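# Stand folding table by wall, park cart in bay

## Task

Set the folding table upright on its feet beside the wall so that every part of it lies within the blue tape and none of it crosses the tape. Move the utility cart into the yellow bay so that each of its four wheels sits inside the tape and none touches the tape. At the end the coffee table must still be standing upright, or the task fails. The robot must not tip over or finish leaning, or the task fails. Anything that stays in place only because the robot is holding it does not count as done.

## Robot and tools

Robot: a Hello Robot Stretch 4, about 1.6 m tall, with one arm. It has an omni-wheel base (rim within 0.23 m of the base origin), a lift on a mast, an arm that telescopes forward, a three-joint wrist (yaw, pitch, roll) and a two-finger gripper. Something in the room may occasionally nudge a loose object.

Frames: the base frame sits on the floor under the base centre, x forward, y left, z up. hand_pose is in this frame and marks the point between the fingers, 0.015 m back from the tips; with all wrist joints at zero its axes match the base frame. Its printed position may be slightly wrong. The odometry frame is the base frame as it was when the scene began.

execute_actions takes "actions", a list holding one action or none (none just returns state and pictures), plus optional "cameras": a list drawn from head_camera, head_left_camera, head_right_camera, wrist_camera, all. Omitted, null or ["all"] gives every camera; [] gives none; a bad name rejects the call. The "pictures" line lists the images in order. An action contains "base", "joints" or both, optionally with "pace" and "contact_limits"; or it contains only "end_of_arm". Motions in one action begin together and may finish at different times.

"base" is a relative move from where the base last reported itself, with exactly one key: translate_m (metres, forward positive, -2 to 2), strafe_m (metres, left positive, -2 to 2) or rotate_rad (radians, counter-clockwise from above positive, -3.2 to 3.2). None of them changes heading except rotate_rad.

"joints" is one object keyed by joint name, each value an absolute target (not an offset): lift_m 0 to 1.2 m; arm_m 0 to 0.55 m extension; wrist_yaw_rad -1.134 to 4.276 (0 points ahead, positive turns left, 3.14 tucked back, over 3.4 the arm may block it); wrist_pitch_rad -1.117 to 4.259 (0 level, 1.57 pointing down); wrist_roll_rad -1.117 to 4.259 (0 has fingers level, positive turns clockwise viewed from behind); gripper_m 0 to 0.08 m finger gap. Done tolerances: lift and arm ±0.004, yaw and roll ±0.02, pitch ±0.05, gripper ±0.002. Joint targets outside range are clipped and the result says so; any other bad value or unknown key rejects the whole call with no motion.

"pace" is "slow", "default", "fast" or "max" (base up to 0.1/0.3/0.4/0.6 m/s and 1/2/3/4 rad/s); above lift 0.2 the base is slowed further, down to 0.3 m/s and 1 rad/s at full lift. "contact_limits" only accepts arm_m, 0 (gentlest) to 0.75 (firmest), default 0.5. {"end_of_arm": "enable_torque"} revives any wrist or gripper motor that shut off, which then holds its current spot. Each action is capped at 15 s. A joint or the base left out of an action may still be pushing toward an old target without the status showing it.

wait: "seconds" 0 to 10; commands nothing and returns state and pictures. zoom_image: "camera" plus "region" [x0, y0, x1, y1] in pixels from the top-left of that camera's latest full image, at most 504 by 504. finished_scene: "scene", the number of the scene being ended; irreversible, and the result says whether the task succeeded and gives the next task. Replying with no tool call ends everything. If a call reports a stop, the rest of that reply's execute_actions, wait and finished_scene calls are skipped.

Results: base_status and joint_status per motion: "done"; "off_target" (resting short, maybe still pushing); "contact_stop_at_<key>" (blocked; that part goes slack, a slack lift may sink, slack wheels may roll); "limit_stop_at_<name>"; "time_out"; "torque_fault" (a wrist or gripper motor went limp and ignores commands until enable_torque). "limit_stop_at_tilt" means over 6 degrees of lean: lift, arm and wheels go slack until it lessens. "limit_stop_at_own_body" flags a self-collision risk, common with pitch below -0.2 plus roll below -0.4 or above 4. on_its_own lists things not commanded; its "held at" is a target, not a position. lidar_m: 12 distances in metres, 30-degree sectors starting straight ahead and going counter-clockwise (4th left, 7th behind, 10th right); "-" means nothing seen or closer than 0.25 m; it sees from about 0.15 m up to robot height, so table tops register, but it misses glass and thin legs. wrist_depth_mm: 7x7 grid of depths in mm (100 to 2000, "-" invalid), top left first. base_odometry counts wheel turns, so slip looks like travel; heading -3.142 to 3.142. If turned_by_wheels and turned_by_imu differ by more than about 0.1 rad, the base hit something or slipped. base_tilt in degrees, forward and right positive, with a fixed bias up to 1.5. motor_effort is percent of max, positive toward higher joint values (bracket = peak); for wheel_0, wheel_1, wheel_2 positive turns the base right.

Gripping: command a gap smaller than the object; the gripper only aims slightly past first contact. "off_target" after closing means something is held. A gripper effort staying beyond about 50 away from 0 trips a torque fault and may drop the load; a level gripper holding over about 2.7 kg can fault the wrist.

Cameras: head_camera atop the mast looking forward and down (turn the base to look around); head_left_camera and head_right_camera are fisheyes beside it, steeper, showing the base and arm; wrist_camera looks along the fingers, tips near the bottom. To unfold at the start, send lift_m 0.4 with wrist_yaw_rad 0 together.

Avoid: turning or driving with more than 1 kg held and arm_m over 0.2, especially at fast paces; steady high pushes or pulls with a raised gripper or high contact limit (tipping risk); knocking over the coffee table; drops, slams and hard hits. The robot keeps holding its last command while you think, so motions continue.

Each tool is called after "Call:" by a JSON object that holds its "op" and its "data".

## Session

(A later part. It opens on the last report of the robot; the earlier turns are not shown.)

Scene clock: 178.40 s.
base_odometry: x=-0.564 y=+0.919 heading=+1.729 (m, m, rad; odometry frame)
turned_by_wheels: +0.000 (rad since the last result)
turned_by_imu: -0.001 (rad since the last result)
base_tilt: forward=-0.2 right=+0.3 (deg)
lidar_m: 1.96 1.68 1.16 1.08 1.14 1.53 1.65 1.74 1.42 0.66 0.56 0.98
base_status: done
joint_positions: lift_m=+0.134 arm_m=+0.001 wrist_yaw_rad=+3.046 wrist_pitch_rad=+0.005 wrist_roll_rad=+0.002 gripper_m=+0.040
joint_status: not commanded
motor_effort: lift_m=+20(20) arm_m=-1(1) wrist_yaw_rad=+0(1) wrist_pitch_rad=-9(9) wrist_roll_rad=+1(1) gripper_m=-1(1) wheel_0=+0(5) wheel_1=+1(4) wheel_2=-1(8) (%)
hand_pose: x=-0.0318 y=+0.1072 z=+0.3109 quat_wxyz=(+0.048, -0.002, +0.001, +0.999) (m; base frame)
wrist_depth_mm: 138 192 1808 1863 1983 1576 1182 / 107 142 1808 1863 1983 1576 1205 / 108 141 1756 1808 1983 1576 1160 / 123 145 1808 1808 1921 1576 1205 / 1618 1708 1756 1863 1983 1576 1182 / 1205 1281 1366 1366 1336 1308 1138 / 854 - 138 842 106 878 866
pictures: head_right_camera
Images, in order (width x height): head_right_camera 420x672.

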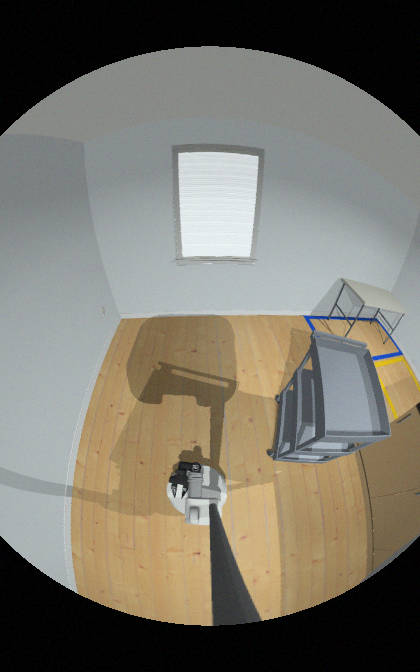

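Call:
{"op": "execute_actions", "data": {"actions": [{"base":{"translate_m":-0.12}}], "cameras": []}}

Call:
{"op": "execute_actions", "data": {"actions": [{"base":{"strafe_m":-0.5}}], "cameras": ["head_right_camera"]}}

Call:
{"op": "execute_actions", "data": {"actions": [{"base":{"rotate_rad":1.05}}], "cameras": []}}

Call:
{"op": "execute_actions", "data": {"actions": [{"base":{"strafe_m":-0.6},"pace":"slow"}], "cameras": ["head_right_camera"]}}

Scene clock: 188.80 s.
base_odometry: x=-0.545 y=+0.801 heading=+1.729 (m, m, rad; odometry frame)
turned_by_wheels: +0.000 (rad since the last result)
turned_by_imu: -0.001 (rad since the last result)
base_tilt: forward=-0.2 right=+0.3 (deg)
lidar_m: 2.10 1.65 1.15 1.07 1.12 1.51 1.53 1.58 1.47 0.89 0.63 0.91
base_status: done
joint_positions: lift_m=+0.134 arm_m=+0.001 wrist_yaw_rad=+3.046 wrist_pitch_rad=+0.005 wrist_roll_rad=+0.002 gripper_m=+0.040
joint_status: not commanded
motor_effort: lift_m=+20(20) arm_m=-1(1) wrist_yaw_rad=+1(0) wrist_pitch_rad=-9(10) wrist_roll_rad=-1(2) gripper_m=-2(1) wheel_0=+0(5) wheel_1=-1(4) wheel_2=-2(8) (%)
hand_pose: x=-0.0318 y=+0.1072 z=+0.3109 quat_wxyz=(+0.048, -0.002, +0.001, +0.999) (m; base frame)
wrist_depth_mm: 138 191 1661 1708 1863 1537 1160 / 107 142 1661 1808 1808 1576 1182 / 108 141 1661 1756 1808 1576 1160 / 123 146 1618 1708 1863 1618 1182 / 1499 1576 1661 1618 1756 1537 1138 / 1205 1281 1336 1308 1397 1366 1118 / 831 - 138 831 106 891 891
pictures: none
No camera images: the call's "cameras" was empty. Leave "cameras" out to get every camera's image.

Scene clock: 191.80 s.
base_odometry: x=-0.051 y=+0.879 heading=+1.729 (m, m, rad; odometry frame)
turned_by_wheels: +0.000 (rad since the last result)
turned_by_imu: +0.000 (rad since the last result)
base_tilt: forward=-0.2 right=+0.3 (deg)
lidar_m: 0.28 2.17 1.65 1.57 1.65 1.58 1.53 1.30 0.90 0.86 0.37 0.30
base_status: done
joint_positions: lift_m=+0.134 arm_m=+0.001 wrist_yaw_rad=+3.046 wrist_pitch_rad=+0.005 wrist_roll_rad=+0.002 gripper_m=+0.040
joint_status: not commanded
motor_effort: lift_m=+20(20) arm_m=-2(1) wrist_yaw_rad=-1(1) wrist_pitch_rad=-9(9) wrist_roll_rad=+0(1) gripper_m=+0(1) wheel_0=-2(8) wheel_1=+2(6) wheel_2=-1(2) (%)
hand_pose: x=-0.0318 y=+0.1072 z=+0.3109 quat_wxyz=(+0.048, -0.002, +0.001, +0.999) (m; base frame)
wrist_depth_mm: 138 192 1661 1661 1863 1921 1708 / 107 141 1661 1708 1808 1983 1756 / 108 141 1618 1708 1756 1921 1708 / 123 145 1661 1708 1708 1921 1708 / 1430 1576 1618 1661 1808 1863 1618 / 1182 1255 1336 1336 1336 1336 1281 / 831 - 138 842 107 878 878
pictures: head_right_camera
Images, in order (width x height): head_right_camera 420x672.

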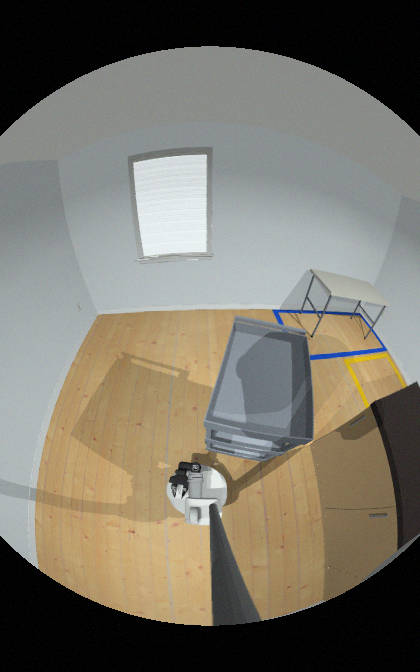

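Scene clock: 193.53 s.
base_odometry: x=-0.051 y=+0.879 heading=+2.779 (m, m, rad; odometry frame)
turned_by_wheels: +1.050 (rad since the last result)
turned_by_imu: +1.042 (rad since the last result)
base_tilt: forward=-0.2 right=+0.2 (deg)
lidar_m: 1.69 1.58 1.64 1.60 1.49 1.34 0.93 0.87 0.35 0.29 0.29 2.19
base_status: done
joint_positions: lift_m=+0.134 arm_m=+0.001 wrist_yaw_rad=+3.046 wrist_pitch_rad=+0.005 wrist_roll_rad=+0.002 gripper_m=+0.040
joint_status: not commanded
motor_effort: lift_m=+20(20) arm_m=-2(2) wrist_yaw_rad=+0(1) wrist_pitch_rad=-9(10) wrist_roll_rad=+1(1) gripper_m=-1(0) wheel_0=-1(6) wheel_1=+1(4) wheel_2=-1(6) (%)
hand_pose: x=-0.0318 y=+0.1072 z=+0.3109 quat_wxyz=(+0.048, -0.002, +0.001, +0.999) (m; base frame)
wrist_depth_mm: 138 193 - - 1863 1499 1281 / 107 142 1160 1430 1808 1499 1336 / 108 141 1160 1397 1756 1537 1308 / 123 146 1138 1397 1708 1576 1336 / 854 991 1138 1397 1756 1499 1281 / 878 1042 1160 1366 1366 1336 1255 / 831 - 138 842 106 891 878
pictures: none
No camera images: the call's "cameras" was empty. Leave "cameras" out to get every camera's image.

Scene clock: 200.67 s.
base_odometry: x=+0.162 y=+1.440 heading=+2.778 (m, m, rad; odometry frame)
turned_by_wheels: +0.000 (rad since the last result)
turned_by_imu: -0.002 (rad since the last result)
base_tilt: forward=+0.0 right=+0.3 (deg)
lidar_m: 2.00 1.87 1.97 2.09 2.03 0.81 0.58 0.27 0.25 0.25 1.63 1.68
base_status: done
joint_positions: lift_m=+0.134 arm_m=+0.001 wrist_yaw_rad=+3.046 wrist_pitch_rad=+0.005 wrist_roll_rad=+0.002 gripper_m=+0.040
joint_status: not commanded
motor_effort: lift_m=+20(20) arm_m=-2(1) wrist_yaw_rad=+2(1) wrist_pitch_rad=-9(9) wrist_roll_rad=+1(3) gripper_m=-1(1) wheel_0=+3(7) wheel_1=-3(10) wheel_2=-2(6) (%)
hand_pose: x=-0.0318 y=+0.1072 z=+0.3109 quat_wxyz=(+0.048, -0.002, +0.001, +0.999) (m; base frame)
wrist_depth_mm: 138 193 820 1008 - - 1756 / 107 141 820 976 1281 1808 1661 / 108 141 820 991 1281 1708 1708 / 123 145 820 991 1229 1661 1756 / 492 750 809 960 1205 1708 1708 / 508 842 798 1042 1255 1366 1281 / 427 - 138 866 106 917 878
pictures: head_right_camera
Images, in order (width x height): head_right_camera 420x672.

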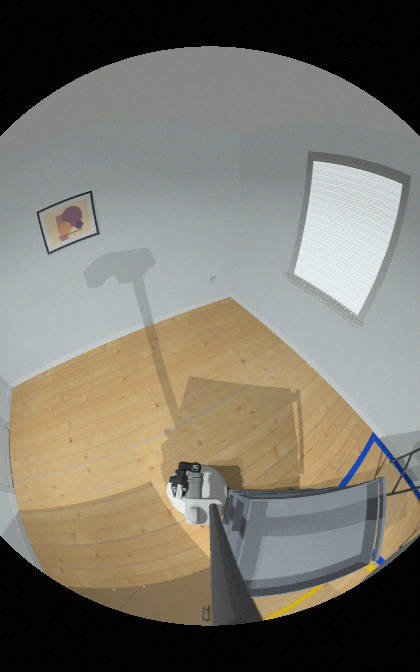

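Turned helpfully.

Call:
{"op": "execute_actions", "data": {"actions": [{"base":{"strafe_m":0.04}}], "cameras": []}}

Call:
{"op": "execute_actions", "data": {"actions": [{"base":{"rotate_rad":-0.6}}], "cameras": ["head_right_camera"]}}

Call:
{"op": "execute_actions", "data": {"actions": [{"base":{"strafe_m":-0.35},"pace":"slow"}], "cameras": ["head_right_camera"]}}

Scene clock: 209.00 s.
base_odometry: x=+0.148 y=+1.403 heading=+2.778 (m, m, rad; odometry frame)
turned_by_wheels: +0.000 (rad since the last result)
turned_by_imu: -0.001 (rad since the last result)
base_tilt: forward=-0.2 right=+0.3 (deg)
lidar_m: 1.99 1.86 1.95 2.10 1.98 0.89 0.61 0.29 0.25 0.25 1.65 1.71
base_status: done
joint_positions: lift_m=+0.134 arm_m=+0.001 wrist_yaw_rad=+3.046 wrist_pitch_rad=+0.005 wrist_roll_rad=+0.002 gripper_m=+0.040
joint_status: not commanded
motor_effort: lift_m=+20(20) arm_m=-1(2) wrist_yaw_rad=+0(2) wrist_pitch_rad=-9(9) wrist_roll_rad=+1(0) gripper_m=+0(0) wheel_0=+0(7) wheel_1=+0(9) wheel_2=-1(2) (%)
hand_pose: x=-0.0318 y=+0.1072 z=+0.3109 quat_wxyz=(+0.048, -0.002, +0.001, +0.999) (m; base frame)
wrist_depth_mm: 138 193 831 1025 - 1921 1756 / 107 142 854 1025 1308 1863 1661 / 108 141 842 991 1281 1756 1708 / 123 145 842 1008 1255 1708 1661 / 484 778 854 1008 1281 1708 1708 / 500 809 831 1008 1281 1366 1281 / 473 - 138 831 106 904 891
pictures: none
No camera images: the call's "cameras" was empty. Leave "cameras" out to get every camera's image.

Scene clock: 210.37 s.
base_odometry: x=+0.148 y=+1.403 heading=+2.178 (m, m, rad; odometry frame)
turned_by_wheels: -0.600 (rad since the last result)
turned_by_imu: -0.596 (rad since the last result)
base_tilt: forward=-0.2 right=+0.3 (deg)
lidar_m: 1.67 2.04 1.86 1.89 2.17 2.00 1.00 0.64 0.30 0.25 0.25 1.67
base_status: done
joint_positions: lift_m=+0.134 arm_m=+0.001 wrist_yaw_rad=+3.046 wrist_pitch_rad=+0.005 wrist_roll_rad=+0.002 gripper_m=+0.040
joint_status: not commanded
motor_effort: lift_m=+20(20) arm_m=-2(1) wrist_yaw_rad=+0(1) wrist_pitch_rad=-9(9) wrist_roll_rad=+1(1) gripper_m=-2(1) wheel_0=-1(5) wheel_1=+0(4) wheel_2=-2(6) (%)
hand_pose: x=-0.0318 y=+0.1072 z=+0.3109 quat_wxyz=(+0.048, -0.002, +0.001, +0.999) (m; base frame)
wrist_depth_mm: 138 192 - - - 1921 1863 / 107 141 1576 - - 1921 1863 / 108 140 1537 - - 1983 1756 / 122 145 1499 - - 1983 1808 / 750 1025 1499 - - 1863 1808 / 798 1078 1336 1366 1366 1308 1308 / 809 - 138 842 106 891 878
pictures: head_right_camera
Images, in order (width x height): head_right_camera 420x672.

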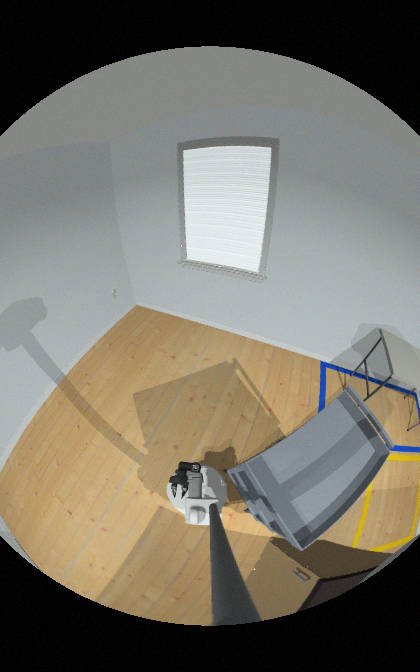

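Scene clock: 215.00 s.
base_odometry: x=+0.435 y=+1.602 heading=+2.178 (m, m, rad; odometry frame)
turned_by_wheels: +0.000 (rad since the last result)
turned_by_imu: -0.002 (rad since the last result)
base_tilt: forward=-0.2 right=+0.3 (deg)
lidar_m: 1.54 1.99 2.17 2.25 2.28 2.13 0.43 0.43 0.25 0.25 0.25 1.55
base_status: done
joint_positions: lift_m=+0.134 arm_m=+0.001 wrist_yaw_rad=+3.046 wrist_pitch_rad=+0.005 wrist_roll_rad=+0.002 gripper_m=+0.040
joint_status: not commanded
motor_effort: lift_m=+20(20) arm_m=-2(1) wrist_yaw_rad=+1(0) wrist_pitch_rad=-10(9) wrist_roll_rad=+0(0) gripper_m=-1(1) wheel_0=+4(8) wheel_1=-3(8) wheel_2=-3(4) (%)
hand_pose: x=-0.0318 y=+0.1072 z=+0.3109 quat_wxyz=(+0.048, -0.002, +0.001, +0.999) (m; base frame)
wrist_depth_mm: 138 193 878 - - - 1921 / 107 142 866 1661 - - - / 108 141 891 1618 - - 1921 / 122 145 866 1618 - - 1863 / 549 585 891 1576 - - 1921 / 554 580 866 1366 1336 1336 1308 / 549 - 138 842 106 878 878
pictures: head_right_camera
Images, in order (width x height): head_right_camera 420x672.

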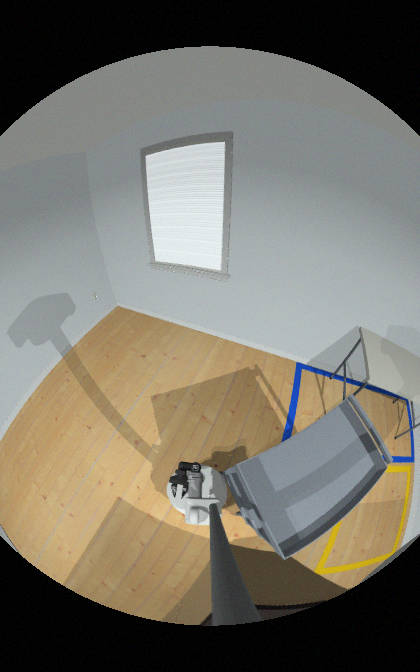

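Shift contact to the corner to steer.

Call:
{"op": "execute_actions", "data": {"actions": [{"base":{"translate_m":0.1},"pace":"slow"}], "cameras": []}}

Call:
{"op": "execute_actions", "data": {"actions": [{"base":{"strafe_m":-0.35},"pace":"slow"}], "cameras": ["head_right_camera"]}}

Call:
{"op": "execute_actions", "data": {"actions": [{"base":{"rotate_rad":-0.5},"pace":"slow"}], "cameras": ["head_right_camera"]}}

Scene clock: 224.63 s.
base_odometry: x=+0.378 y=+1.684 heading=+2.178 (m, m, rad; odometry frame)
turned_by_wheels: +0.000 (rad since the last result)
turned_by_imu: -0.002 (rad since the last result)
base_tilt: forward=-0.2 right=+0.2 (deg)
lidar_m: 1.48 1.87 2.15 2.18 2.36 2.22 0.55 0.51 0.25 0.25 0.28 1.41
base_status: done
joint_positions: lift_m=+0.134 arm_m=+0.001 wrist_yaw_rad=+3.046 wrist_pitch_rad=+0.005 wrist_roll_rad=+0.002 gripper_m=+0.040
joint_status: not commanded
motor_effort: lift_m=+20(20) arm_m=-1(1) wrist_yaw_rad=+0(1) wrist_pitch_rad=-9(10) wrist_roll_rad=+1(1) gripper_m=-1(0) wheel_0=+4(6) wheel_1=-2(0) wheel_2=-3(9) (%)
hand_pose: x=-0.0318 y=+0.1072 z=+0.3109 quat_wxyz=(+0.048, -0.002, +0.001, +0.999) (m; base frame)
wrist_depth_mm: 138 193 946 - - - - / 107 141 931 - - - - / 108 141 960 1756 - - - / 122 145 960 1756 - - - / 654 661 946 1808 - - 1983 / 676 654 960 1366 1336 1336 1336 / 668 - 139 854 106 904 891
pictures: none
No camera images: the call's "cameras" was empty. Leave "cameras" out to get every camera's image.

Scene clock: 229.27 s.
base_odometry: x=+0.666 y=+1.884 heading=+2.178 (m, m, rad; odometry frame)
turned_by_wheels: +0.000 (rad since the last result)
turned_by_imu: +0.001 (rad since the last result)
base_tilt: forward=-0.2 right=+0.3 (deg)
lidar_m: 1.34 1.70 2.46 2.50 2.57 0.55 0.57 0.34 0.25 0.25 0.25 1.31
base_status: done
joint_positions: lift_m=+0.134 arm_m=+0.001 wrist_yaw_rad=+3.046 wrist_pitch_rad=+0.005 wrist_roll_rad=+0.002 gripper_m=+0.040
joint_status: not commanded
motor_effort: lift_m=+20(20) arm_m=-1(2) wrist_yaw_rad=+2(1) wrist_pitch_rad=-9(9) wrist_roll_rad=+0(1) gripper_m=-1(2) wheel_0=+5(8) wheel_1=-2(6) wheel_2=+0(3) (%)
hand_pose: x=-0.0318 y=+0.1072 z=+0.3109 quat_wxyz=(+0.048, -0.002, +0.001, +0.999) (m; base frame)
wrist_depth_mm: 138 193 759 723 - - - / 107 141 750 715 - - - / 108 140 732 715 - - - / 123 145 723 691 - - - / 1576 809 732 699 - - - / 1205 788 715 699 1336 1336 1308 / 842 - 138 699 106 904 878
pictures: head_right_camera
Images, in order (width x height): head_right_camera 420x672.

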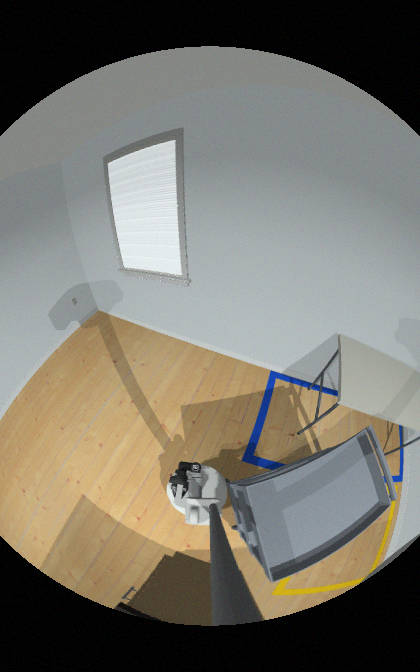

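Scene clock: 230.97 s.
base_odometry: x=+0.666 y=+1.884 heading=+1.678 (m, m, rad; odometry frame)
turned_by_wheels: -0.500 (rad since the last result)
turned_by_imu: -0.497 (rad since the last result)
base_tilt: forward=-0.2 right=+0.2 (deg)
lidar_m: 1.30 1.33 1.67 2.48 2.54 2.57 0.55 0.59 0.35 0.25 0.25 0.89
base_status: done
joint_positions: lift_m=+0.134 arm_m=+0.001 wrist_yaw_rad=+3.046 wrist_pitch_rad=+0.005 wrist_roll_rad=+0.002 gripper_m=+0.040
joint_status: not commanded
motor_effort: lift_m=+20(20) arm_m=-2(2) wrist_yaw_rad=+1(0) wrist_pitch_rad=-9(8) wrist_roll_rad=-1(1) gripper_m=-1(2) wheel_0=+1(7) wheel_1=+1(5) wheel_2=+0(6) (%)
hand_pose: x=-0.0318 y=+0.1072 z=+0.3109 quat_wxyz=(+0.048, -0.002, +0.001, +0.999) (m; base frame)
wrist_depth_mm: 138 192 - - - - - / 107 141 - - - - - / 108 141 - - - - - / 123 145 - - - - - / 615 654 - - - - - / 621 654 1336 1366 1366 1336 1336 / 627 - 138 854 106 891 878
pictures: head_right_camera
Images, in order (width x height): head_right_camera 420x672.

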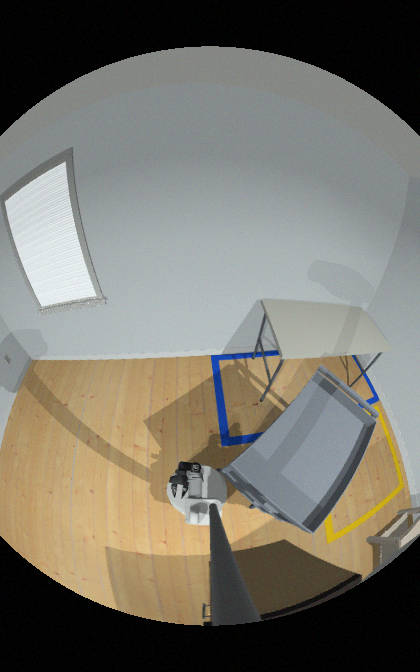

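Call:
{"op": "execute_actions", "data": {"actions": [{"base":{"translate_m":0.2},"pace":"slow"}], "cameras": []}}

Call:
{"op": "execute_actions", "data": {"actions": [{"base":{"strafe_m":-0.35},"pace":"slow"}], "cameras": ["head_right_camera"]}}

Call:
{"op": "execute_actions", "data": {"actions": [{"base":{"strafe_m":-0.3},"pace":"slow"}], "cameras": ["head_right_camera"]}}

Scene clock: 243.83 s.
base_odometry: x=+0.644 y=+2.082 heading=+1.678 (m, m, rad; odometry frame)
turned_by_wheels: +0.000 (rad since the last result)
turned_by_imu: -0.002 (rad since the last result)
base_tilt: forward=-0.2 right=+0.3 (deg)
lidar_m: 1.12 1.14 1.47 2.50 2.53 2.75 0.76 0.78 0.25 0.25 0.27 0.72
base_status: done
joint_positions: lift_m=+0.134 arm_m=+0.001 wrist_yaw_rad=+3.046 wrist_pitch_rad=+0.005 wrist_roll_rad=+0.002 gripper_m=+0.040
joint_status: not commanded
motor_effort: lift_m=+20(20) arm_m=-1(1) wrist_yaw_rad=+1(2) wrist_pitch_rad=-9(9) wrist_roll_rad=+1(2) gripper_m=-1(0) wheel_0=+2(4) wheel_1=-1(4) wheel_2=+0(10) (%)
hand_pose: x=-0.0318 y=+0.1072 z=+0.3109 quat_wxyz=(+0.048, -0.002, +0.001, +0.999) (m; base frame)
wrist_depth_mm: 138 193 - - - - - / 107 141 - - - - - / 109 141 - - - - - / 123 145 - - - - - / 778 831 - - - - - / 798 854 1336 1366 1366 1366 1281 / 788 - 138 854 106 904 866
pictures: none
No camera images: the call's "cameras" was empty. Leave "cameras" out to get every camera's image.

Scene clock: 248.47 s.
base_odometry: x=+0.992 y=+2.120 heading=+1.678 (m, m, rad; odometry frame)
turned_by_wheels: +0.000 (rad since the last result)
turned_by_imu: -0.001 (rad since the last result)
base_tilt: forward=-0.2 right=+0.3 (deg)
lidar_m: 0.66 1.14 1.51 2.85 2.90 0.77 0.69 0.25 0.25 0.25 0.29 0.56
base_status: done
joint_positions: lift_m=+0.134 arm_m=+0.001 wrist_yaw_rad=+3.046 wrist_pitch_rad=+0.005 wrist_roll_rad=+0.002 gripper_m=+0.040
joint_status: not commanded
motor_effort: lift_m=+20(20) arm_m=-2(2) wrist_yaw_rad=+1(0) wrist_pitch_rad=-9(9) wrist_roll_rad=+0(4) gripper_m=-2(0) wheel_0=+1(8) wheel_1=-4(8) wheel_2=+1(3) (%)
hand_pose: x=-0.0318 y=+0.1072 z=+0.3109 quat_wxyz=(+0.048, -0.002, +0.001, +0.999) (m; base frame)
wrist_depth_mm: 138 194 878 917 - - - / 107 142 878 917 - - - / 108 141 878 917 - - - / 123 145 866 904 - - - / 1863 809 854 904 - - - / 1229 809 842 891 1366 1336 1308 / 842 - 138 842 106 891 866
pictures: head_right_camera
Images, in order (width x height): head_right_camera 420x672.

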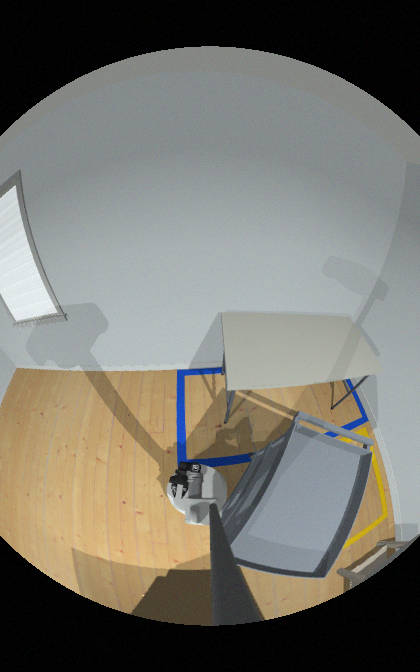

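Scene clock: 252.60 s.
base_odometry: x=+1.290 y=+2.152 heading=+1.678 (m, m, rad; odometry frame)
turned_by_wheels: +0.000 (rad since the last result)
turned_by_imu: -0.001 (rad since the last result)
base_tilt: forward=-0.1 right=+0.3 (deg)
lidar_m: 0.52 1.18 1.55 3.16 3.19 0.76 0.68 0.26 0.25 0.25 0.25 0.55
base_status: done
joint_positions: lift_m=+0.134 arm_m=+0.001 wrist_yaw_rad=+3.046 wrist_pitch_rad=+0.005 wrist_roll_rad=+0.002 gripper_m=+0.040
joint_status: not commanded
motor_effort: lift_m=+20(20) arm_m=-2(2) wrist_yaw_rad=+1(1) wrist_pitch_rad=-9(9) wrist_roll_rad=+1(3) gripper_m=+0(1) wheel_0=+0(7) wheel_1=-3(9) wheel_2=+0(1) (%)
hand_pose: x=-0.0318 y=+0.1072 z=+0.3109 quat_wxyz=(+0.048, -0.002, +0.001, +0.999) (m; base frame)
wrist_depth_mm: 138 192 - 891 946 - - / 107 141 866 891 946 - - / 108 141 842 878 946 - - / 123 146 831 878 946 - - / 492 - 854 866 931 - - / 508 1255 831 866 904 1336 1308 / 439 - 138 842 106 904 878
pictures: head_right_camera
Images, in order (width x height): head_right_camera 420x672.

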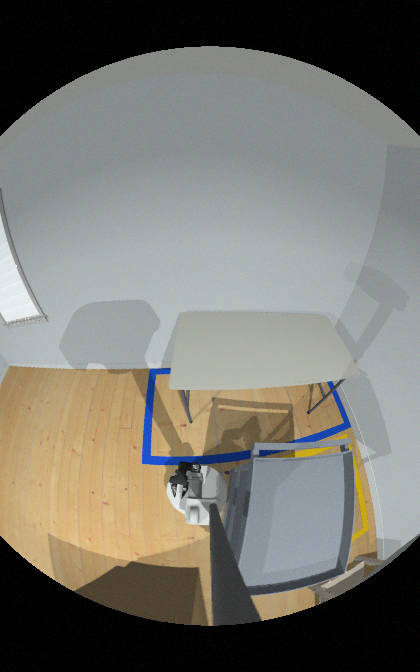

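Call:
{"op": "execute_actions", "data": {"actions": [{"base":{"translate_m":-0.22},"pace":"slow"}], "cameras": []}}

Call:
{"op": "execute_actions", "data": {"actions": [{"base":{"strafe_m":-0.45},"pace":"slow"}], "cameras": ["head_right_camera"]}}

Call:
{"op": "execute_actions", "data": {"actions": [{"base":{"strafe_m":0.45},"joints":{"lift_m":0.4,"wrist_yaw_rad":0,"gripper_m":0.08}}]}}

Scene clock: 263.00 s.
base_odometry: x=+1.314 y=+1.933 heading=+1.678 (m, m, rad; odometry frame)
turned_by_wheels: +0.000 (rad since the last result)
turned_by_imu: -0.002 (rad since the last result)
base_tilt: forward=-0.2 right=+0.3 (deg)
lidar_m: 0.74 1.42 1.84 3.11 0.80 0.51 0.49 0.26 0.25 0.25 0.25 0.32
base_status: done
joint_positions: lift_m=+0.134 arm_m=+0.001 wrist_yaw_rad=+3.046 wrist_pitch_rad=+0.005 wrist_roll_rad=+0.002 gripper_m=+0.040
joint_status: not commanded
motor_effort: lift_m=+20(20) arm_m=-1(2) wrist_yaw_rad=+1(1) wrist_pitch_rad=-10(10) wrist_roll_rad=+0(2) gripper_m=-1(0) wheel_0=+0(2) wheel_1=-1(6) wheel_2=+2(7) (%)
hand_pose: x=-0.0318 y=+0.1072 z=+0.3109 quat_wxyz=(+0.048, -0.002, +0.001, +0.999) (m; base frame)
wrist_depth_mm: 138 193 647 661 715 - - / 107 141 640 661 707 - - / 108 141 621 654 699 741 - / 122 146 621 654 699 741 - / 1661 - 634 640 683 750 - / 1255 1255 627 647 683 1098 1281 / 842 - 138 640 106 831 866
pictures: none
No camera images: the call's "cameras" was empty. Leave "cameras" out to get every camera's image.

Scene clock: 268.63 s.
base_odometry: x=+1.761 y=+1.981 heading=+1.678 (m, m, rad; odometry frame)
turned_by_wheels: +0.000 (rad since the last result)
turned_by_imu: +0.000 (rad since the last result)
base_tilt: forward=-0.2 right=+0.3 (deg)
lidar_m: 0.72 0.77 1.89 3.57 0.72 0.64 1.43 0.29 0.25 0.25 0.25 0.25
base_status: done
joint_positions: lift_m=+0.134 arm_m=+0.001 wrist_yaw_rad=+3.046 wrist_pitch_rad=+0.005 wrist_roll_rad=+0.002 gripper_m=+0.040
joint_status: not commanded
motor_effort: lift_m=+20(20) arm_m=-2(2) wrist_yaw_rad=+0(0) wrist_pitch_rad=-9(9) wrist_roll_rad=+1(3) gripper_m=-1(2) wheel_0=+3(6) wheel_1=+0(6) wheel_2=+1(1) (%)
hand_pose: x=-0.0318 y=+0.1072 z=+0.3109 quat_wxyz=(+0.048, -0.002, +0.001, +0.999) (m; base frame)
wrist_depth_mm: 138 193 - - 891 715 759 / 107 141 - - 891 707 741 / 108 141 - 1863 866 707 732 / 123 145 - 1808 891 707 741 / 991 1983 - 1808 866 691 715 / 960 1255 1308 1336 854 676 732 / 831 - 138 842 106 683 723
pictures: head_right_camera
Images, in order (width x height): head_right_camera 420x672.

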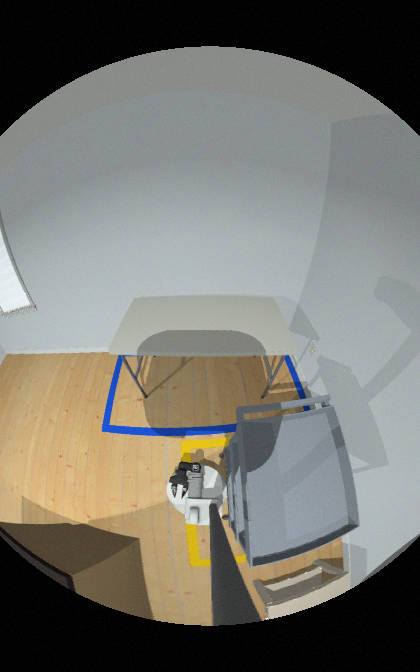

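Scene clock: 271.47 s.
base_odometry: x=+1.314 y=+1.933 heading=+1.678 (m, m, rad; odometry frame)
turned_by_wheels: +0.000 (rad since the last result)
turned_by_imu: -0.002 (rad since the last result)
base_tilt: forward=-0.2 right=+0.2 (deg)
lidar_m: 0.72 1.44 1.83 3.13 0.78 0.51 0.50 1.24 0.64 0.59 0.66 0.79
base_status: done
joint_positions: lift_m=+0.400 arm_m=+0.001 wrist_yaw_rad=+0.001 wrist_pitch_rad=+0.005 wrist_roll_rad=+0.002 gripper_m=+0.080
joint_status: all done
motor_effort: lift_m=+23(26) arm_m=-1(2) wrist_yaw_rad=+0(7) wrist_pitch_rad=-9(9) wrist_roll_rad=+1(1) gripper_m=+1(2) wheel_0=+2(7) wheel_1=+0(6) wheel_2=+1(2) (%)
hand_pose: x=+0.3844 y=-0.0873 z=+0.5769 quat_wxyz=(+1.000, +0.001, +0.002, +0.000) (m; base frame)
wrist_depth_mm: 1138 1160 1205 1281 1281 1336 1366 / 1138 1160 1205 1255 1255 1336 1366 / 1118 1138 591 585 559 554 1336 / 1118 1160 1160 1229 1255 1281 1336 / 1098 1138 1205 1205 1255 1308 1336 / 1098 1098 1182 1255 1255 1281 1308 / - 110 1042 1205 126 110 1336
pictures: head_camera, head_left_camera, head_right_camera, wrist_camera
camera_calibration (this result's frames):
wrist_camera: T_world_to_cam=[[-0.0326925, -0.999464, -0.00145906, -0.0774067], [0.00312291, 0.00135769, -0.999994, 0.631171], [0.999461, -0.0326969, 0.00307685, -0.239243], [0, 0, 0, 1]] pos_world=[0.234612, -0.0860447, 0.631791]
Images, in order (width x height): head_camera 420x560, head_left_camera 420x672, head_right_camera 420x672, wrist_camera 616x392.

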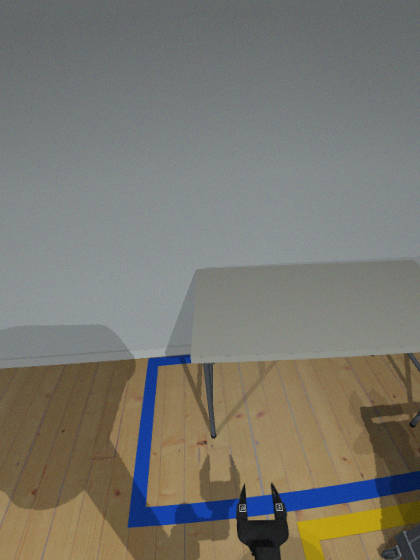

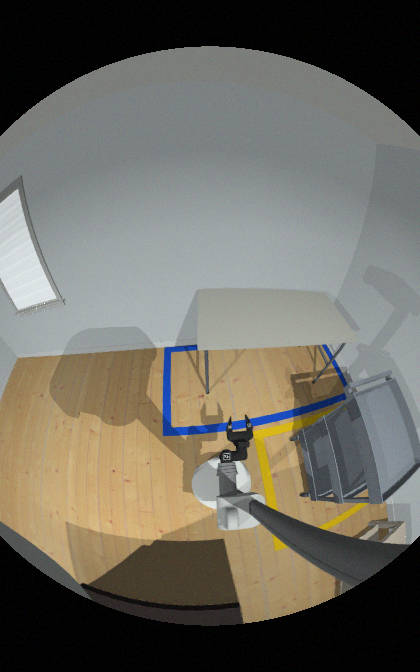

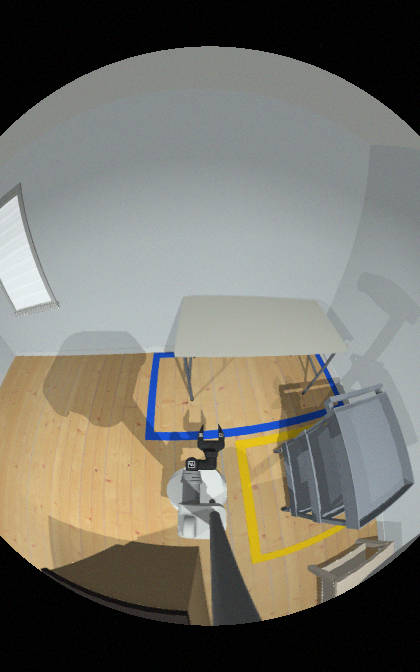

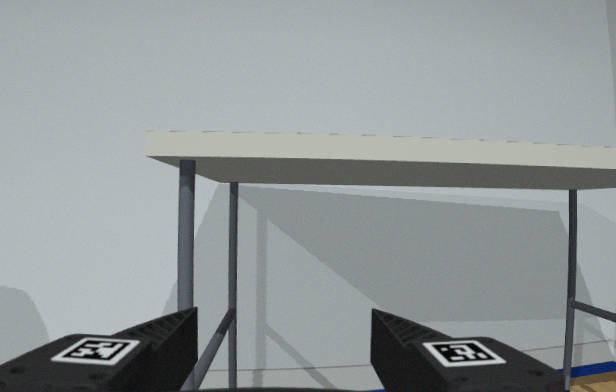

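Call:
{"op": "execute_actions", "data": {"actions": [{"base":{"strafe_m":0.16},"joints":{"arm_m":0.25}}], "cameras": ["wrist_camera"]}}

Call:
{"op": "execute_actions", "data": {"actions": [{"joints":{"arm_m":0.41}}], "cameras": ["wrist_camera","head_camera"]}}

Call:
{"op": "execute_actions", "data": {"actions": [{"joints":{"gripper_m":0}}], "cameras": ["wrist_camera"]}}

Scene clock: 279.07 s.
base_odometry: x=+1.154 y=+1.916 heading=+1.678 (m, m, rad; odometry frame)
turned_by_wheels: +0.000 (rad since the last result)
turned_by_imu: -0.002 (rad since the last result)
base_tilt: forward=-0.2 right=+0.3 (deg)
lidar_m: 0.73 1.41 1.78 2.96 3.03 0.55 0.48 0.54 0.81 0.78 0.81 0.74
base_status: done
joint_positions: lift_m=+0.400 arm_m=+0.249 wrist_yaw_rad=+0.000 wrist_pitch_rad=+0.005 wrist_roll_rad=+0.002 gripper_m=+0.080
joint_status: all done
motor_effort: lift_m=+23(23) arm_m=+5(2) wrist_yaw_rad=-1(1) wrist_pitch_rad=-9(9) wrist_roll_rad=+1(0) gripper_m=+1(1) wheel_0=+0(8) wheel_1=-2(7) wheel_2=+1(1) (%)
hand_pose: x=+0.6328 y=-0.0874 z=+0.5770 quat_wxyz=(+1.000, +0.001, +0.002, +0.000) (m; base frame)
wrist_depth_mm: 878 917 931 976 1008 1042 1078 / 904 904 931 289 293 300 1042 / 866 904 917 330 392 377 364 / 866 904 917 931 976 1008 1060 / 866 891 931 946 960 1042 1042 / 878 878 917 946 991 1008 1025 / - 110 904 946 126 110 1042
pictures: wrist_camera
camera_calibration (this result's frames):
wrist_camera: T_world_to_cam=[[-0.0330405, -0.999453, -0.00146066, -0.0691378], [0.00317197, 0.00135659, -0.999994, 0.630375], [0.999449, -0.033045, 0.00312541, -0.487562], [0, 0, 0, 1]] pos_world=[0.48301, -0.0860666, 0.631795]
Images, in order (width x height): wrist_camera 616x392.

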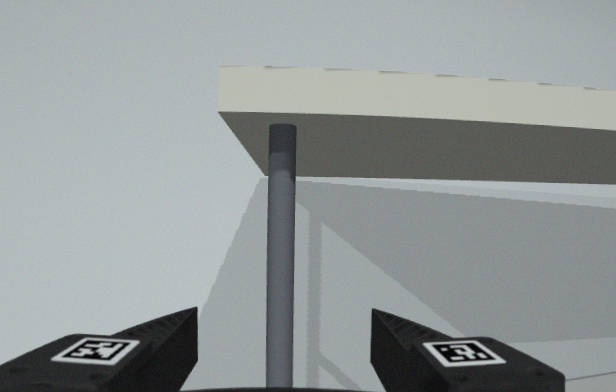

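Scene clock: 280.60 s.
base_odometry: x=+1.154 y=+1.916 heading=+1.678 (m, m, rad; odometry frame)
turned_by_wheels: +0.000 (rad since the last result)
turned_by_imu: +0.000 (rad since the last result)
base_tilt: forward=-0.1 right=+0.3 (deg)
lidar_m: 0.70 1.38 1.79 2.97 3.01 0.55 0.47 0.47 0.81 0.77 0.83 0.78
base_status: not commanded
joint_positions: lift_m=+0.400 arm_m=+0.409 wrist_yaw_rad=+0.000 wrist_pitch_rad=+0.005 wrist_roll_rad=+0.002 gripper_m=+0.080
joint_status: all done
motor_effort: lift_m=+23(23) arm_m=+5(4) wrist_yaw_rad=-2(0) wrist_pitch_rad=-8(9) wrist_roll_rad=+2(1) gripper_m=+2(1) wheel_0=+0(0) wheel_1=-2(2) wheel_2=+1(1) (%)
hand_pose: x=+0.7928 y=-0.0874 z=+0.5770 quat_wxyz=(+1.000, +0.001, +0.002, +0.000) (m; base frame)
wrist_depth_mm: 741 741 153 153 151 146 - / 732 759 219 183 216 206 210 / 723 759 768 303 394 377 366 / 732 750 768 788 820 842 891 / 715 732 768 798 820 854 866 / 715 732 750 788 809 842 878 / - 110 165 788 126 110 866
pictures: head_camera, wrist_camera
camera_calibration (this result's frames):
wrist_camera: T_world_to_cam=[[-0.0331385, -0.99945, -0.0014612, -0.0637934], [0.00318522, 0.00135638, -0.999994, 0.62986], [0.999446, -0.0331429, 0.00313852, -0.647504], [0, 0, 0, 1]] pos_world=[0.643025, -0.0860728, 0.631795]
Images, in order (width x height): head_camera 420x560, wrist_camera 616x392.

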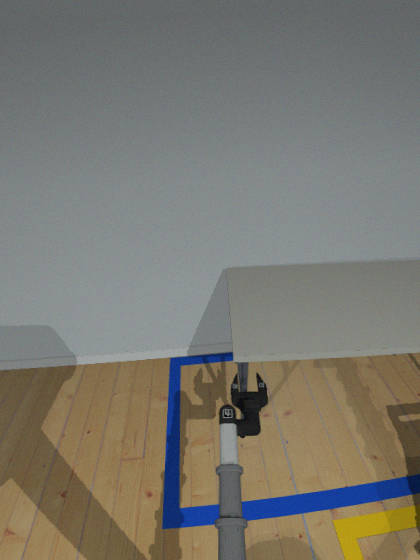

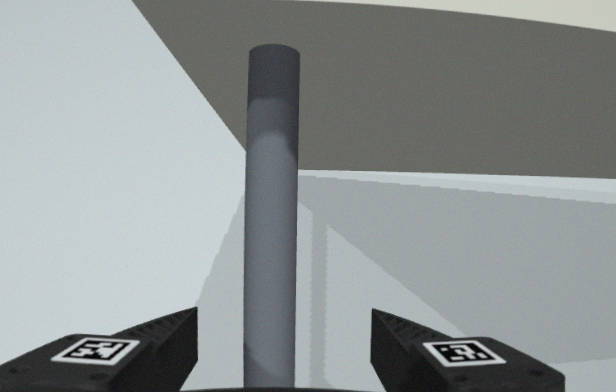

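Scene clock: 281.87 s.
base_odometry: x=+1.154 y=+1.916 heading=+1.680 (m, m, rad; odometry frame)
turned_by_wheels: +0.001 (rad since the last result)
turned_by_imu: +0.001 (rad since the last result)
base_tilt: forward=-0.2 right=+0.3 (deg)
lidar_m: 0.74 1.41 1.81 2.97 3.00 0.53 0.49 0.50 0.83 0.77 0.80 0.74
base_status: not commanded
joint_positions: lift_m=+0.400 arm_m=+0.409 wrist_yaw_rad=+0.004 wrist_pitch_rad=+0.004 wrist_roll_rad=+0.002 gripper_m=+0.013
joint_status: gripper_m off_target (ended at +0.013, target +0.000)
on_its_own: gripper_m is held at +0.011, not at your +0.000, by its contact guard: the fingers met something
motor_effort: lift_m=+23(23) arm_m=+5(4) wrist_yaw_rad=-11(16) wrist_pitch_rad=-8(9) wrist_roll_rad=+2(0) gripper_m=-24(22) wheel_0=+9(9) wheel_1=+5(4) wheel_2=+3(4) (%)
hand_pose: x=+0.7931 y=-0.0865 z=+0.5770 quat_wxyz=(+1.000, +0.001, +0.002, +0.002) (m; base frame)
wrist_depth_mm: 741 759 153 153 151 146 - / 741 759 243 169 215 208 211 / 723 759 768 167 397 379 368 / 732 759 768 167 809 842 866 / 732 750 759 167 809 842 878 / 715 741 750 161 809 842 878 / 715 741 106 159 798 831 866
pictures: wrist_camera
camera_calibration (this result's frames):
wrist_camera: T_world_to_cam=[[-0.0287873, -0.999584, -0.00147326, -0.0663105], [0.00359825, 0.00137023, -0.999993, 0.62962], [0.999579, -0.0287923, 0.00355731, -0.647824], [0, 0, 0, 1]] pos_world=[0.643377, -0.085798, 0.631822]
Images, in order (width x height): wrist_camera 616x392.

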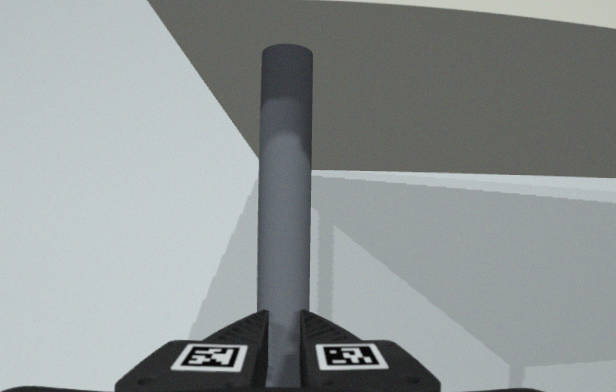

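Call:
{"op": "execute_actions", "data": {"actions": [{"joints":{"gripper_m":0.08}}], "cameras": []}}

Call:
{"op": "execute_actions", "data": {"actions": [{"joints":{"arm_m":0.45}}], "cameras": []}}

Call:
{"op": "execute_actions", "data": {"actions": [{"joints":{"gripper_m":0}}], "cameras": []}}

Call:
{"op": "execute_actions", "data": {"actions": [{"joints":{"arm_m":0.34},"pace":"slow"}], "cameras": ["wrist_camera"]}}

Call:
{"op": "execute_actions", "data": {"actions": [{"joints":{"gripper_m":0.08}}], "cameras": []}}

Call:
{"op": "execute_actions", "data": {"actions": [{"joints":{"arm_m":0.05}}], "cameras": []}}

Call:
{"op": "execute_actions", "data": {"actions": [{"joints":{"wrist_yaw_rad":-1.0,"wrist_pitch_rad":0.4}}], "cameras": ["wrist_camera","head_camera"]}}

Scene clock: 296.30 s.
base_odometry: x=+1.154 y=+1.916 heading=+1.678 (m, m, rad; odometry frame)
turned_by_wheels: -0.001 (rad since the last result)
turned_by_imu: -0.003 (rad since the last result)
base_tilt: forward=-0.2 right=+0.3 (deg)
lidar_m: 0.74 1.41 1.79 2.96 3.03 0.53 0.49 0.52 0.82 0.76 0.80 0.75
base_status: not commanded
joint_positions: lift_m=+0.400 arm_m=+0.409 wrist_yaw_rad=+0.001 wrist_pitch_rad=+0.004 wrist_roll_rad=+0.002 gripper_m=+0.080
joint_status: all done
motor_effort: lift_m=+23(23) arm_m=+5(4) wrist_yaw_rad=-1(14) wrist_pitch_rad=-8(8) wrist_roll_rad=-1(1) gripper_m=+1(23) wheel_0=-1(9) wheel_1=-1(5) wheel_2=+1(3) (%)
hand_pose: x=+0.7928 y=-0.0873 z=+0.5770 quat_wxyz=(+1.000, +0.001, +0.002, +0.000) (m; base frame)
wrist_depth_mm: 741 750 153 153 150 145 - / 732 741 218 183 214 208 210 / 715 750 759 304 392 377 364 / 715 750 768 788 820 842 878 / 732 750 759 788 820 831 866 / 732 732 750 788 809 842 854 / - 110 166 788 126 110 866
pictures: none
No camera images: the call's "cameras" was empty. Leave "cameras" out to get every camera's image.

Scene clock: 297.23 s.
base_odometry: x=+1.154 y=+1.916 heading=+1.678 (m, m, rad; odometry frame)
turned_by_wheels: +0.000 (rad since the last result)
turned_by_imu: +0.000 (rad since the last result)
base_tilt: forward=-0.2 right=+0.3 (deg)
lidar_m: 0.73 1.41 1.79 2.96 3.01 0.54 0.49 0.54 0.85 0.77 0.82 0.77
base_status: not commanded
joint_positions: lift_m=+0.400 arm_m=+0.449 wrist_yaw_rad=+0.000 wrist_pitch_rad=+0.004 wrist_roll_rad=+0.002 gripper_m=+0.080
joint_status: all done
motor_effort: lift_m=+23(23) arm_m=+4(5) wrist_yaw_rad=+1(0) wrist_pitch_rad=-8(8) wrist_roll_rad=+1(2) gripper_m=+1(0) wheel_0=-1(1) wheel_1=+0(0) wheel_2=+1(1) (%)
hand_pose: x=+0.8328 y=-0.0874 z=+0.5770 quat_wxyz=(+1.000, +0.001, +0.002, +0.000) (m; base frame)
wrist_depth_mm: 707 699 147 138 151 146 - / 683 723 201 183 215 208 211 / 691 715 732 303 397 379 368 / 691 707 723 750 778 820 831 / 683 707 715 750 768 798 820 / 676 691 157 750 768 798 820 / - 110 137 750 126 110 831
pictures: none
No camera images: the call's "cameras" was empty. Leave "cameras" out to get every camera's image.

Scene clock: 298.47 s.
base_odometry: x=+1.154 y=+1.916 heading=+1.680 (m, m, rad; odometry frame)
turned_by_wheels: +0.002 (rad since the last result)
turned_by_imu: +0.002 (rad since the last result)
base_tilt: forward=-0.1 right=+0.3 (deg)
lidar_m: 0.71 1.40 1.80 2.95 3.02 0.54 0.45 0.50 0.80 0.77 0.79 0.78
base_status: not commanded
joint_positions: lift_m=+0.400 arm_m=+0.449 wrist_yaw_rad=+0.007 wrist_pitch_rad=+0.004 wrist_roll_rad=+0.003 gripper_m=+0.022
joint_status: gripper_m off_target (ended at +0.022, target +0.000)
on_its_own: gripper_m is held at +0.017, not at your +0.000, by its contact guard: the fingers met something; wrist_yaw_rad is at rest, and its effort (-17) is outside its rest range (-13 to +13)
motor_effort: lift_m=+23(23) arm_m=+4(5) wrist_yaw_rad=-17(18) wrist_pitch_rad=-8(8) wrist_roll_rad=-3(4) gripper_m=-47(65) wheel_0=+10(10) wheel_1=+4(4) wheel_2=+7(7) (%)
hand_pose: x=+0.8333 y=-0.0860 z=+0.5770 quat_wxyz=(+1.000, +0.002, +0.002, +0.003) (m; base frame)
wrist_depth_mm: 691 715 148 125 151 146 - / 699 715 220 125 216 208 211 / 691 723 723 125 397 377 368 / 699 707 741 124 778 809 809 / 691 707 723 124 768 788 809 / 683 707 715 123 759 788 809 / 683 691 115 120 110 788 809
pictures: none
No camera images: the call's "cameras" was empty. Leave "cameras" out to get every camera's image.

Scene clock: 300.83 s.
base_odometry: x=+1.155 y=+1.916 heading=+1.678 (m, m, rad; odometry frame)
turned_by_wheels: -0.002 (rad since the last result)
turned_by_imu: -0.003 (rad since the last result)
base_tilt: forward=+0.0 right=+0.2 (deg)
lidar_m: 0.64 1.39 1.79 2.98 2.97 0.55 0.49 0.51 0.82 0.75 0.80 0.66
base_status: not commanded
joint_positions: lift_m=+0.400 arm_m=+0.342 wrist_yaw_rad=+0.003 wrist_pitch_rad=+0.005 wrist_roll_rad=+0.003 gripper_m=+0.022
joint_status: all done
on_its_own: gripper_m is held at +0.017, not at your +0.000, by its contact guard: the fingers met something
motor_effort: lift_m=+23(23) arm_m=-9(10) wrist_yaw_rad=-9(30) wrist_pitch_rad=-11(11) wrist_roll_rad=+0(2) gripper_m=-46(46) wheel_0=-5(10) wheel_1=-4(4) wheel_2=+5(10) (%)
hand_pose: x=+0.7254 y=-0.0868 z=+0.5768 quat_wxyz=(+1.000, +0.001, +0.003, +0.001) (m; base frame)
wrist_depth_mm: 788 820 148 126 150 146 - / 788 809 220 125 214 206 210 / 778 820 820 125 394 377 366 / 788 809 831 125 891 917 946 / 798 809 831 124 866 917 946 / 778 798 809 124 866 904 931 / 788 788 111 121 110 917 946
pictures: wrist_camera
camera_calibration (this result's frames):
wrist_camera: T_world_to_cam=[[-0.0303759, -0.999537, -0.00199513, -0.0671399], [0.00247137, 0.00192094, -0.999995, 0.630491], [0.999535, -0.0303806, 0.00241187, -0.579593], [0, 0, 0, 1]] pos_world=[0.575726, -0.0859283, 0.631751]
Images, in order (width x height): wrist_camera 616x392.

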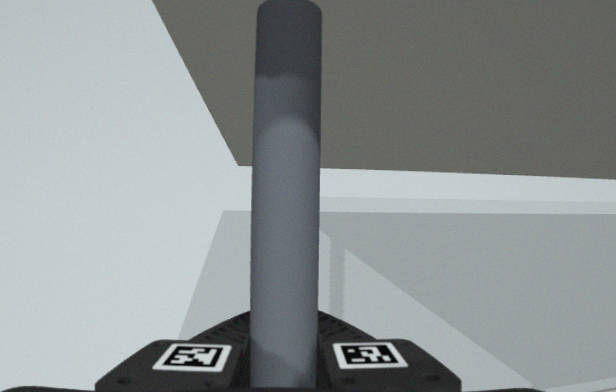

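Scene clock: 302.07 s.
base_odometry: x=+1.155 y=+1.916 heading=+1.678 (m, m, rad; odometry frame)
turned_by_wheels: +0.000 (rad since the last result)
turned_by_imu: +0.000 (rad since the last result)
base_tilt: forward=-0.1 right=+0.3 (deg)
lidar_m: 0.63 1.39 1.80 2.98 3.01 0.55 0.48 0.50 0.81 0.74 0.80 0.68
base_status: not commanded
joint_positions: lift_m=+0.400 arm_m=+0.341 wrist_yaw_rad=+0.000 wrist_pitch_rad=+0.005 wrist_roll_rad=+0.003 gripper_m=+0.080
joint_status: all done
motor_effort: lift_m=+23(23) arm_m=-5(10) wrist_yaw_rad=+0(7) wrist_pitch_rad=-11(11) wrist_roll_rad=+0(0) gripper_m=+0(49) wheel_0=-2(5) wheel_1=-1(4) wheel_2=+2(5) (%)
hand_pose: x=+0.7245 y=-0.0873 z=+0.5768 quat_wxyz=(+1.000, +0.001, +0.003, +0.000) (m; base frame)
wrist_depth_mm: 798 820 153 127 150 145 - / 798 820 219 126 214 207 210 / 778 798 809 126 397 379 368 / 788 798 831 125 891 917 946 / 778 798 820 125 904 917 976 / 788 788 831 125 878 917 960 / - 110 820 124 126 110 960
pictures: none
No camera images: the call's "cameras" was empty. Leave "cameras" out to get every camera's image.

Scene clock: 304.07 s.
base_odometry: x=+1.155 y=+1.916 heading=+1.678 (m, m, rad; odometry frame)
turned_by_wheels: +0.000 (rad since the last result)
turned_by_imu: -0.001 (rad since the last result)
base_tilt: forward=-0.1 right=+0.3 (deg)
lidar_m: 0.64 1.40 1.81 2.97 2.99 0.54 0.45 0.52 0.81 0.77 0.81 0.66
base_status: not commanded
joint_positions: lift_m=+0.400 arm_m=+0.051 wrist_yaw_rad=+0.000 wrist_pitch_rad=+0.005 wrist_roll_rad=+0.003 gripper_m=+0.080
joint_status: all done
motor_effort: lift_m=+23(23) arm_m=-5(6) wrist_yaw_rad=+1(1) wrist_pitch_rad=-9(11) wrist_roll_rad=+1(1) gripper_m=+1(1) wheel_0=-2(2) wheel_1=-1(1) wheel_2=+1(2) (%)
hand_pose: x=+0.4344 y=-0.0874 z=+0.5769 quat_wxyz=(+1.000, +0.001, +0.002, +0.000) (m; base frame)
wrist_depth_mm: 1060 1078 1118 1160 1229 1255 1308 / 1042 1078 1138 1118 1229 1255 1308 / 1042 1098 1138 394 397 413 427 / 1042 1098 1138 917 1160 1229 1281 / 1078 1078 1118 1160 1182 1229 1281 / 1042 1042 1098 1138 1182 1205 1281 / - 110 1098 1118 126 110 1281
pictures: none
No camera images: the call's "cameras" was empty. Leave "cameras" out to get every camera's image.

Scene clock: 305.20 s.
base_odometry: x=+1.155 y=+1.916 heading=+1.678 (m, m, rad; odometry frame)
turned_by_wheels: +0.000 (rad since the last result)
turned_by_imu: +0.000 (rad since the last result)
base_tilt: forward=-0.1 right=+0.3 (deg)
lidar_m: 0.64 1.40 1.81 2.96 2.99 0.55 0.48 0.49 0.84 0.77 0.82 0.66
base_status: not commanded
joint_positions: lift_m=+0.400 arm_m=+0.051 wrist_yaw_rad=-0.999 wrist_pitch_rad=+0.402 wrist_roll_rad=+0.003 gripper_m=+0.080
joint_status: all done
motor_effort: lift_m=+23(23) arm_m=-4(5) wrist_yaw_rad=-1(5) wrist_pitch_rad=-8(8) wrist_roll_rad=+2(0) gripper_m=+2(2) wheel_0=-2(2) wheel_1=-1(1) wheel_2=+1(1) (%)
hand_pose: x=+0.2540 y=-0.2119 z=+0.4946 quat_wxyz=(+0.860, +0.097, +0.175, -0.470) (m; base frame)
wrist_depth_mm: 1078 1229 1281 1576 1464 1308 1205 / 1078 1366 1808 1708 1499 991 1255 / 1160 1397 1863 1808 1576 627 574 / 1160 1397 1661 1661 1618 1464 1366 / 1118 1182 1182 1205 1160 946 946 / 878 904 931 946 904 715 661 / - 110 750 778 126 110 788
pictures: head_camera, wrist_camera
camera_calibration (this result's frames):
wrist_camera: T_world_to_cam=[[-0.857581, -0.514223, 0.0114023, 0.0996468], [-0.206711, 0.324267, -0.923104, 0.633105], [0.470984, -0.793993, -0.384381, 0.0518178], [0, 0, 0, 1]] pos_world=[0.191919, -0.112911, 0.603203]
Images, in order (width x height): head_camera 420x560, wrist_camera 616x392.

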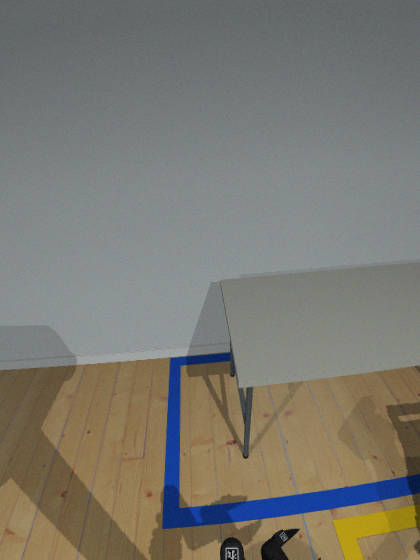

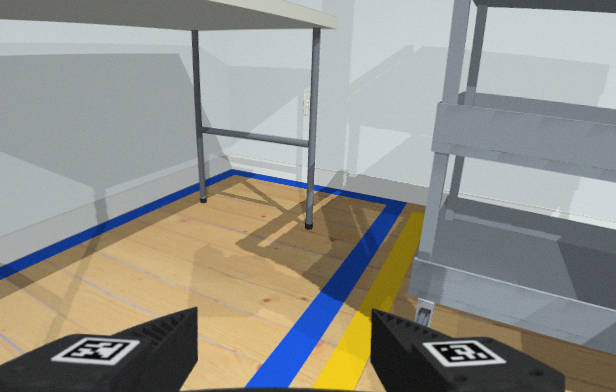

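Call:
{"op": "finished_scene", "data": {"scene": 1}}

The scene is finished: the task was done.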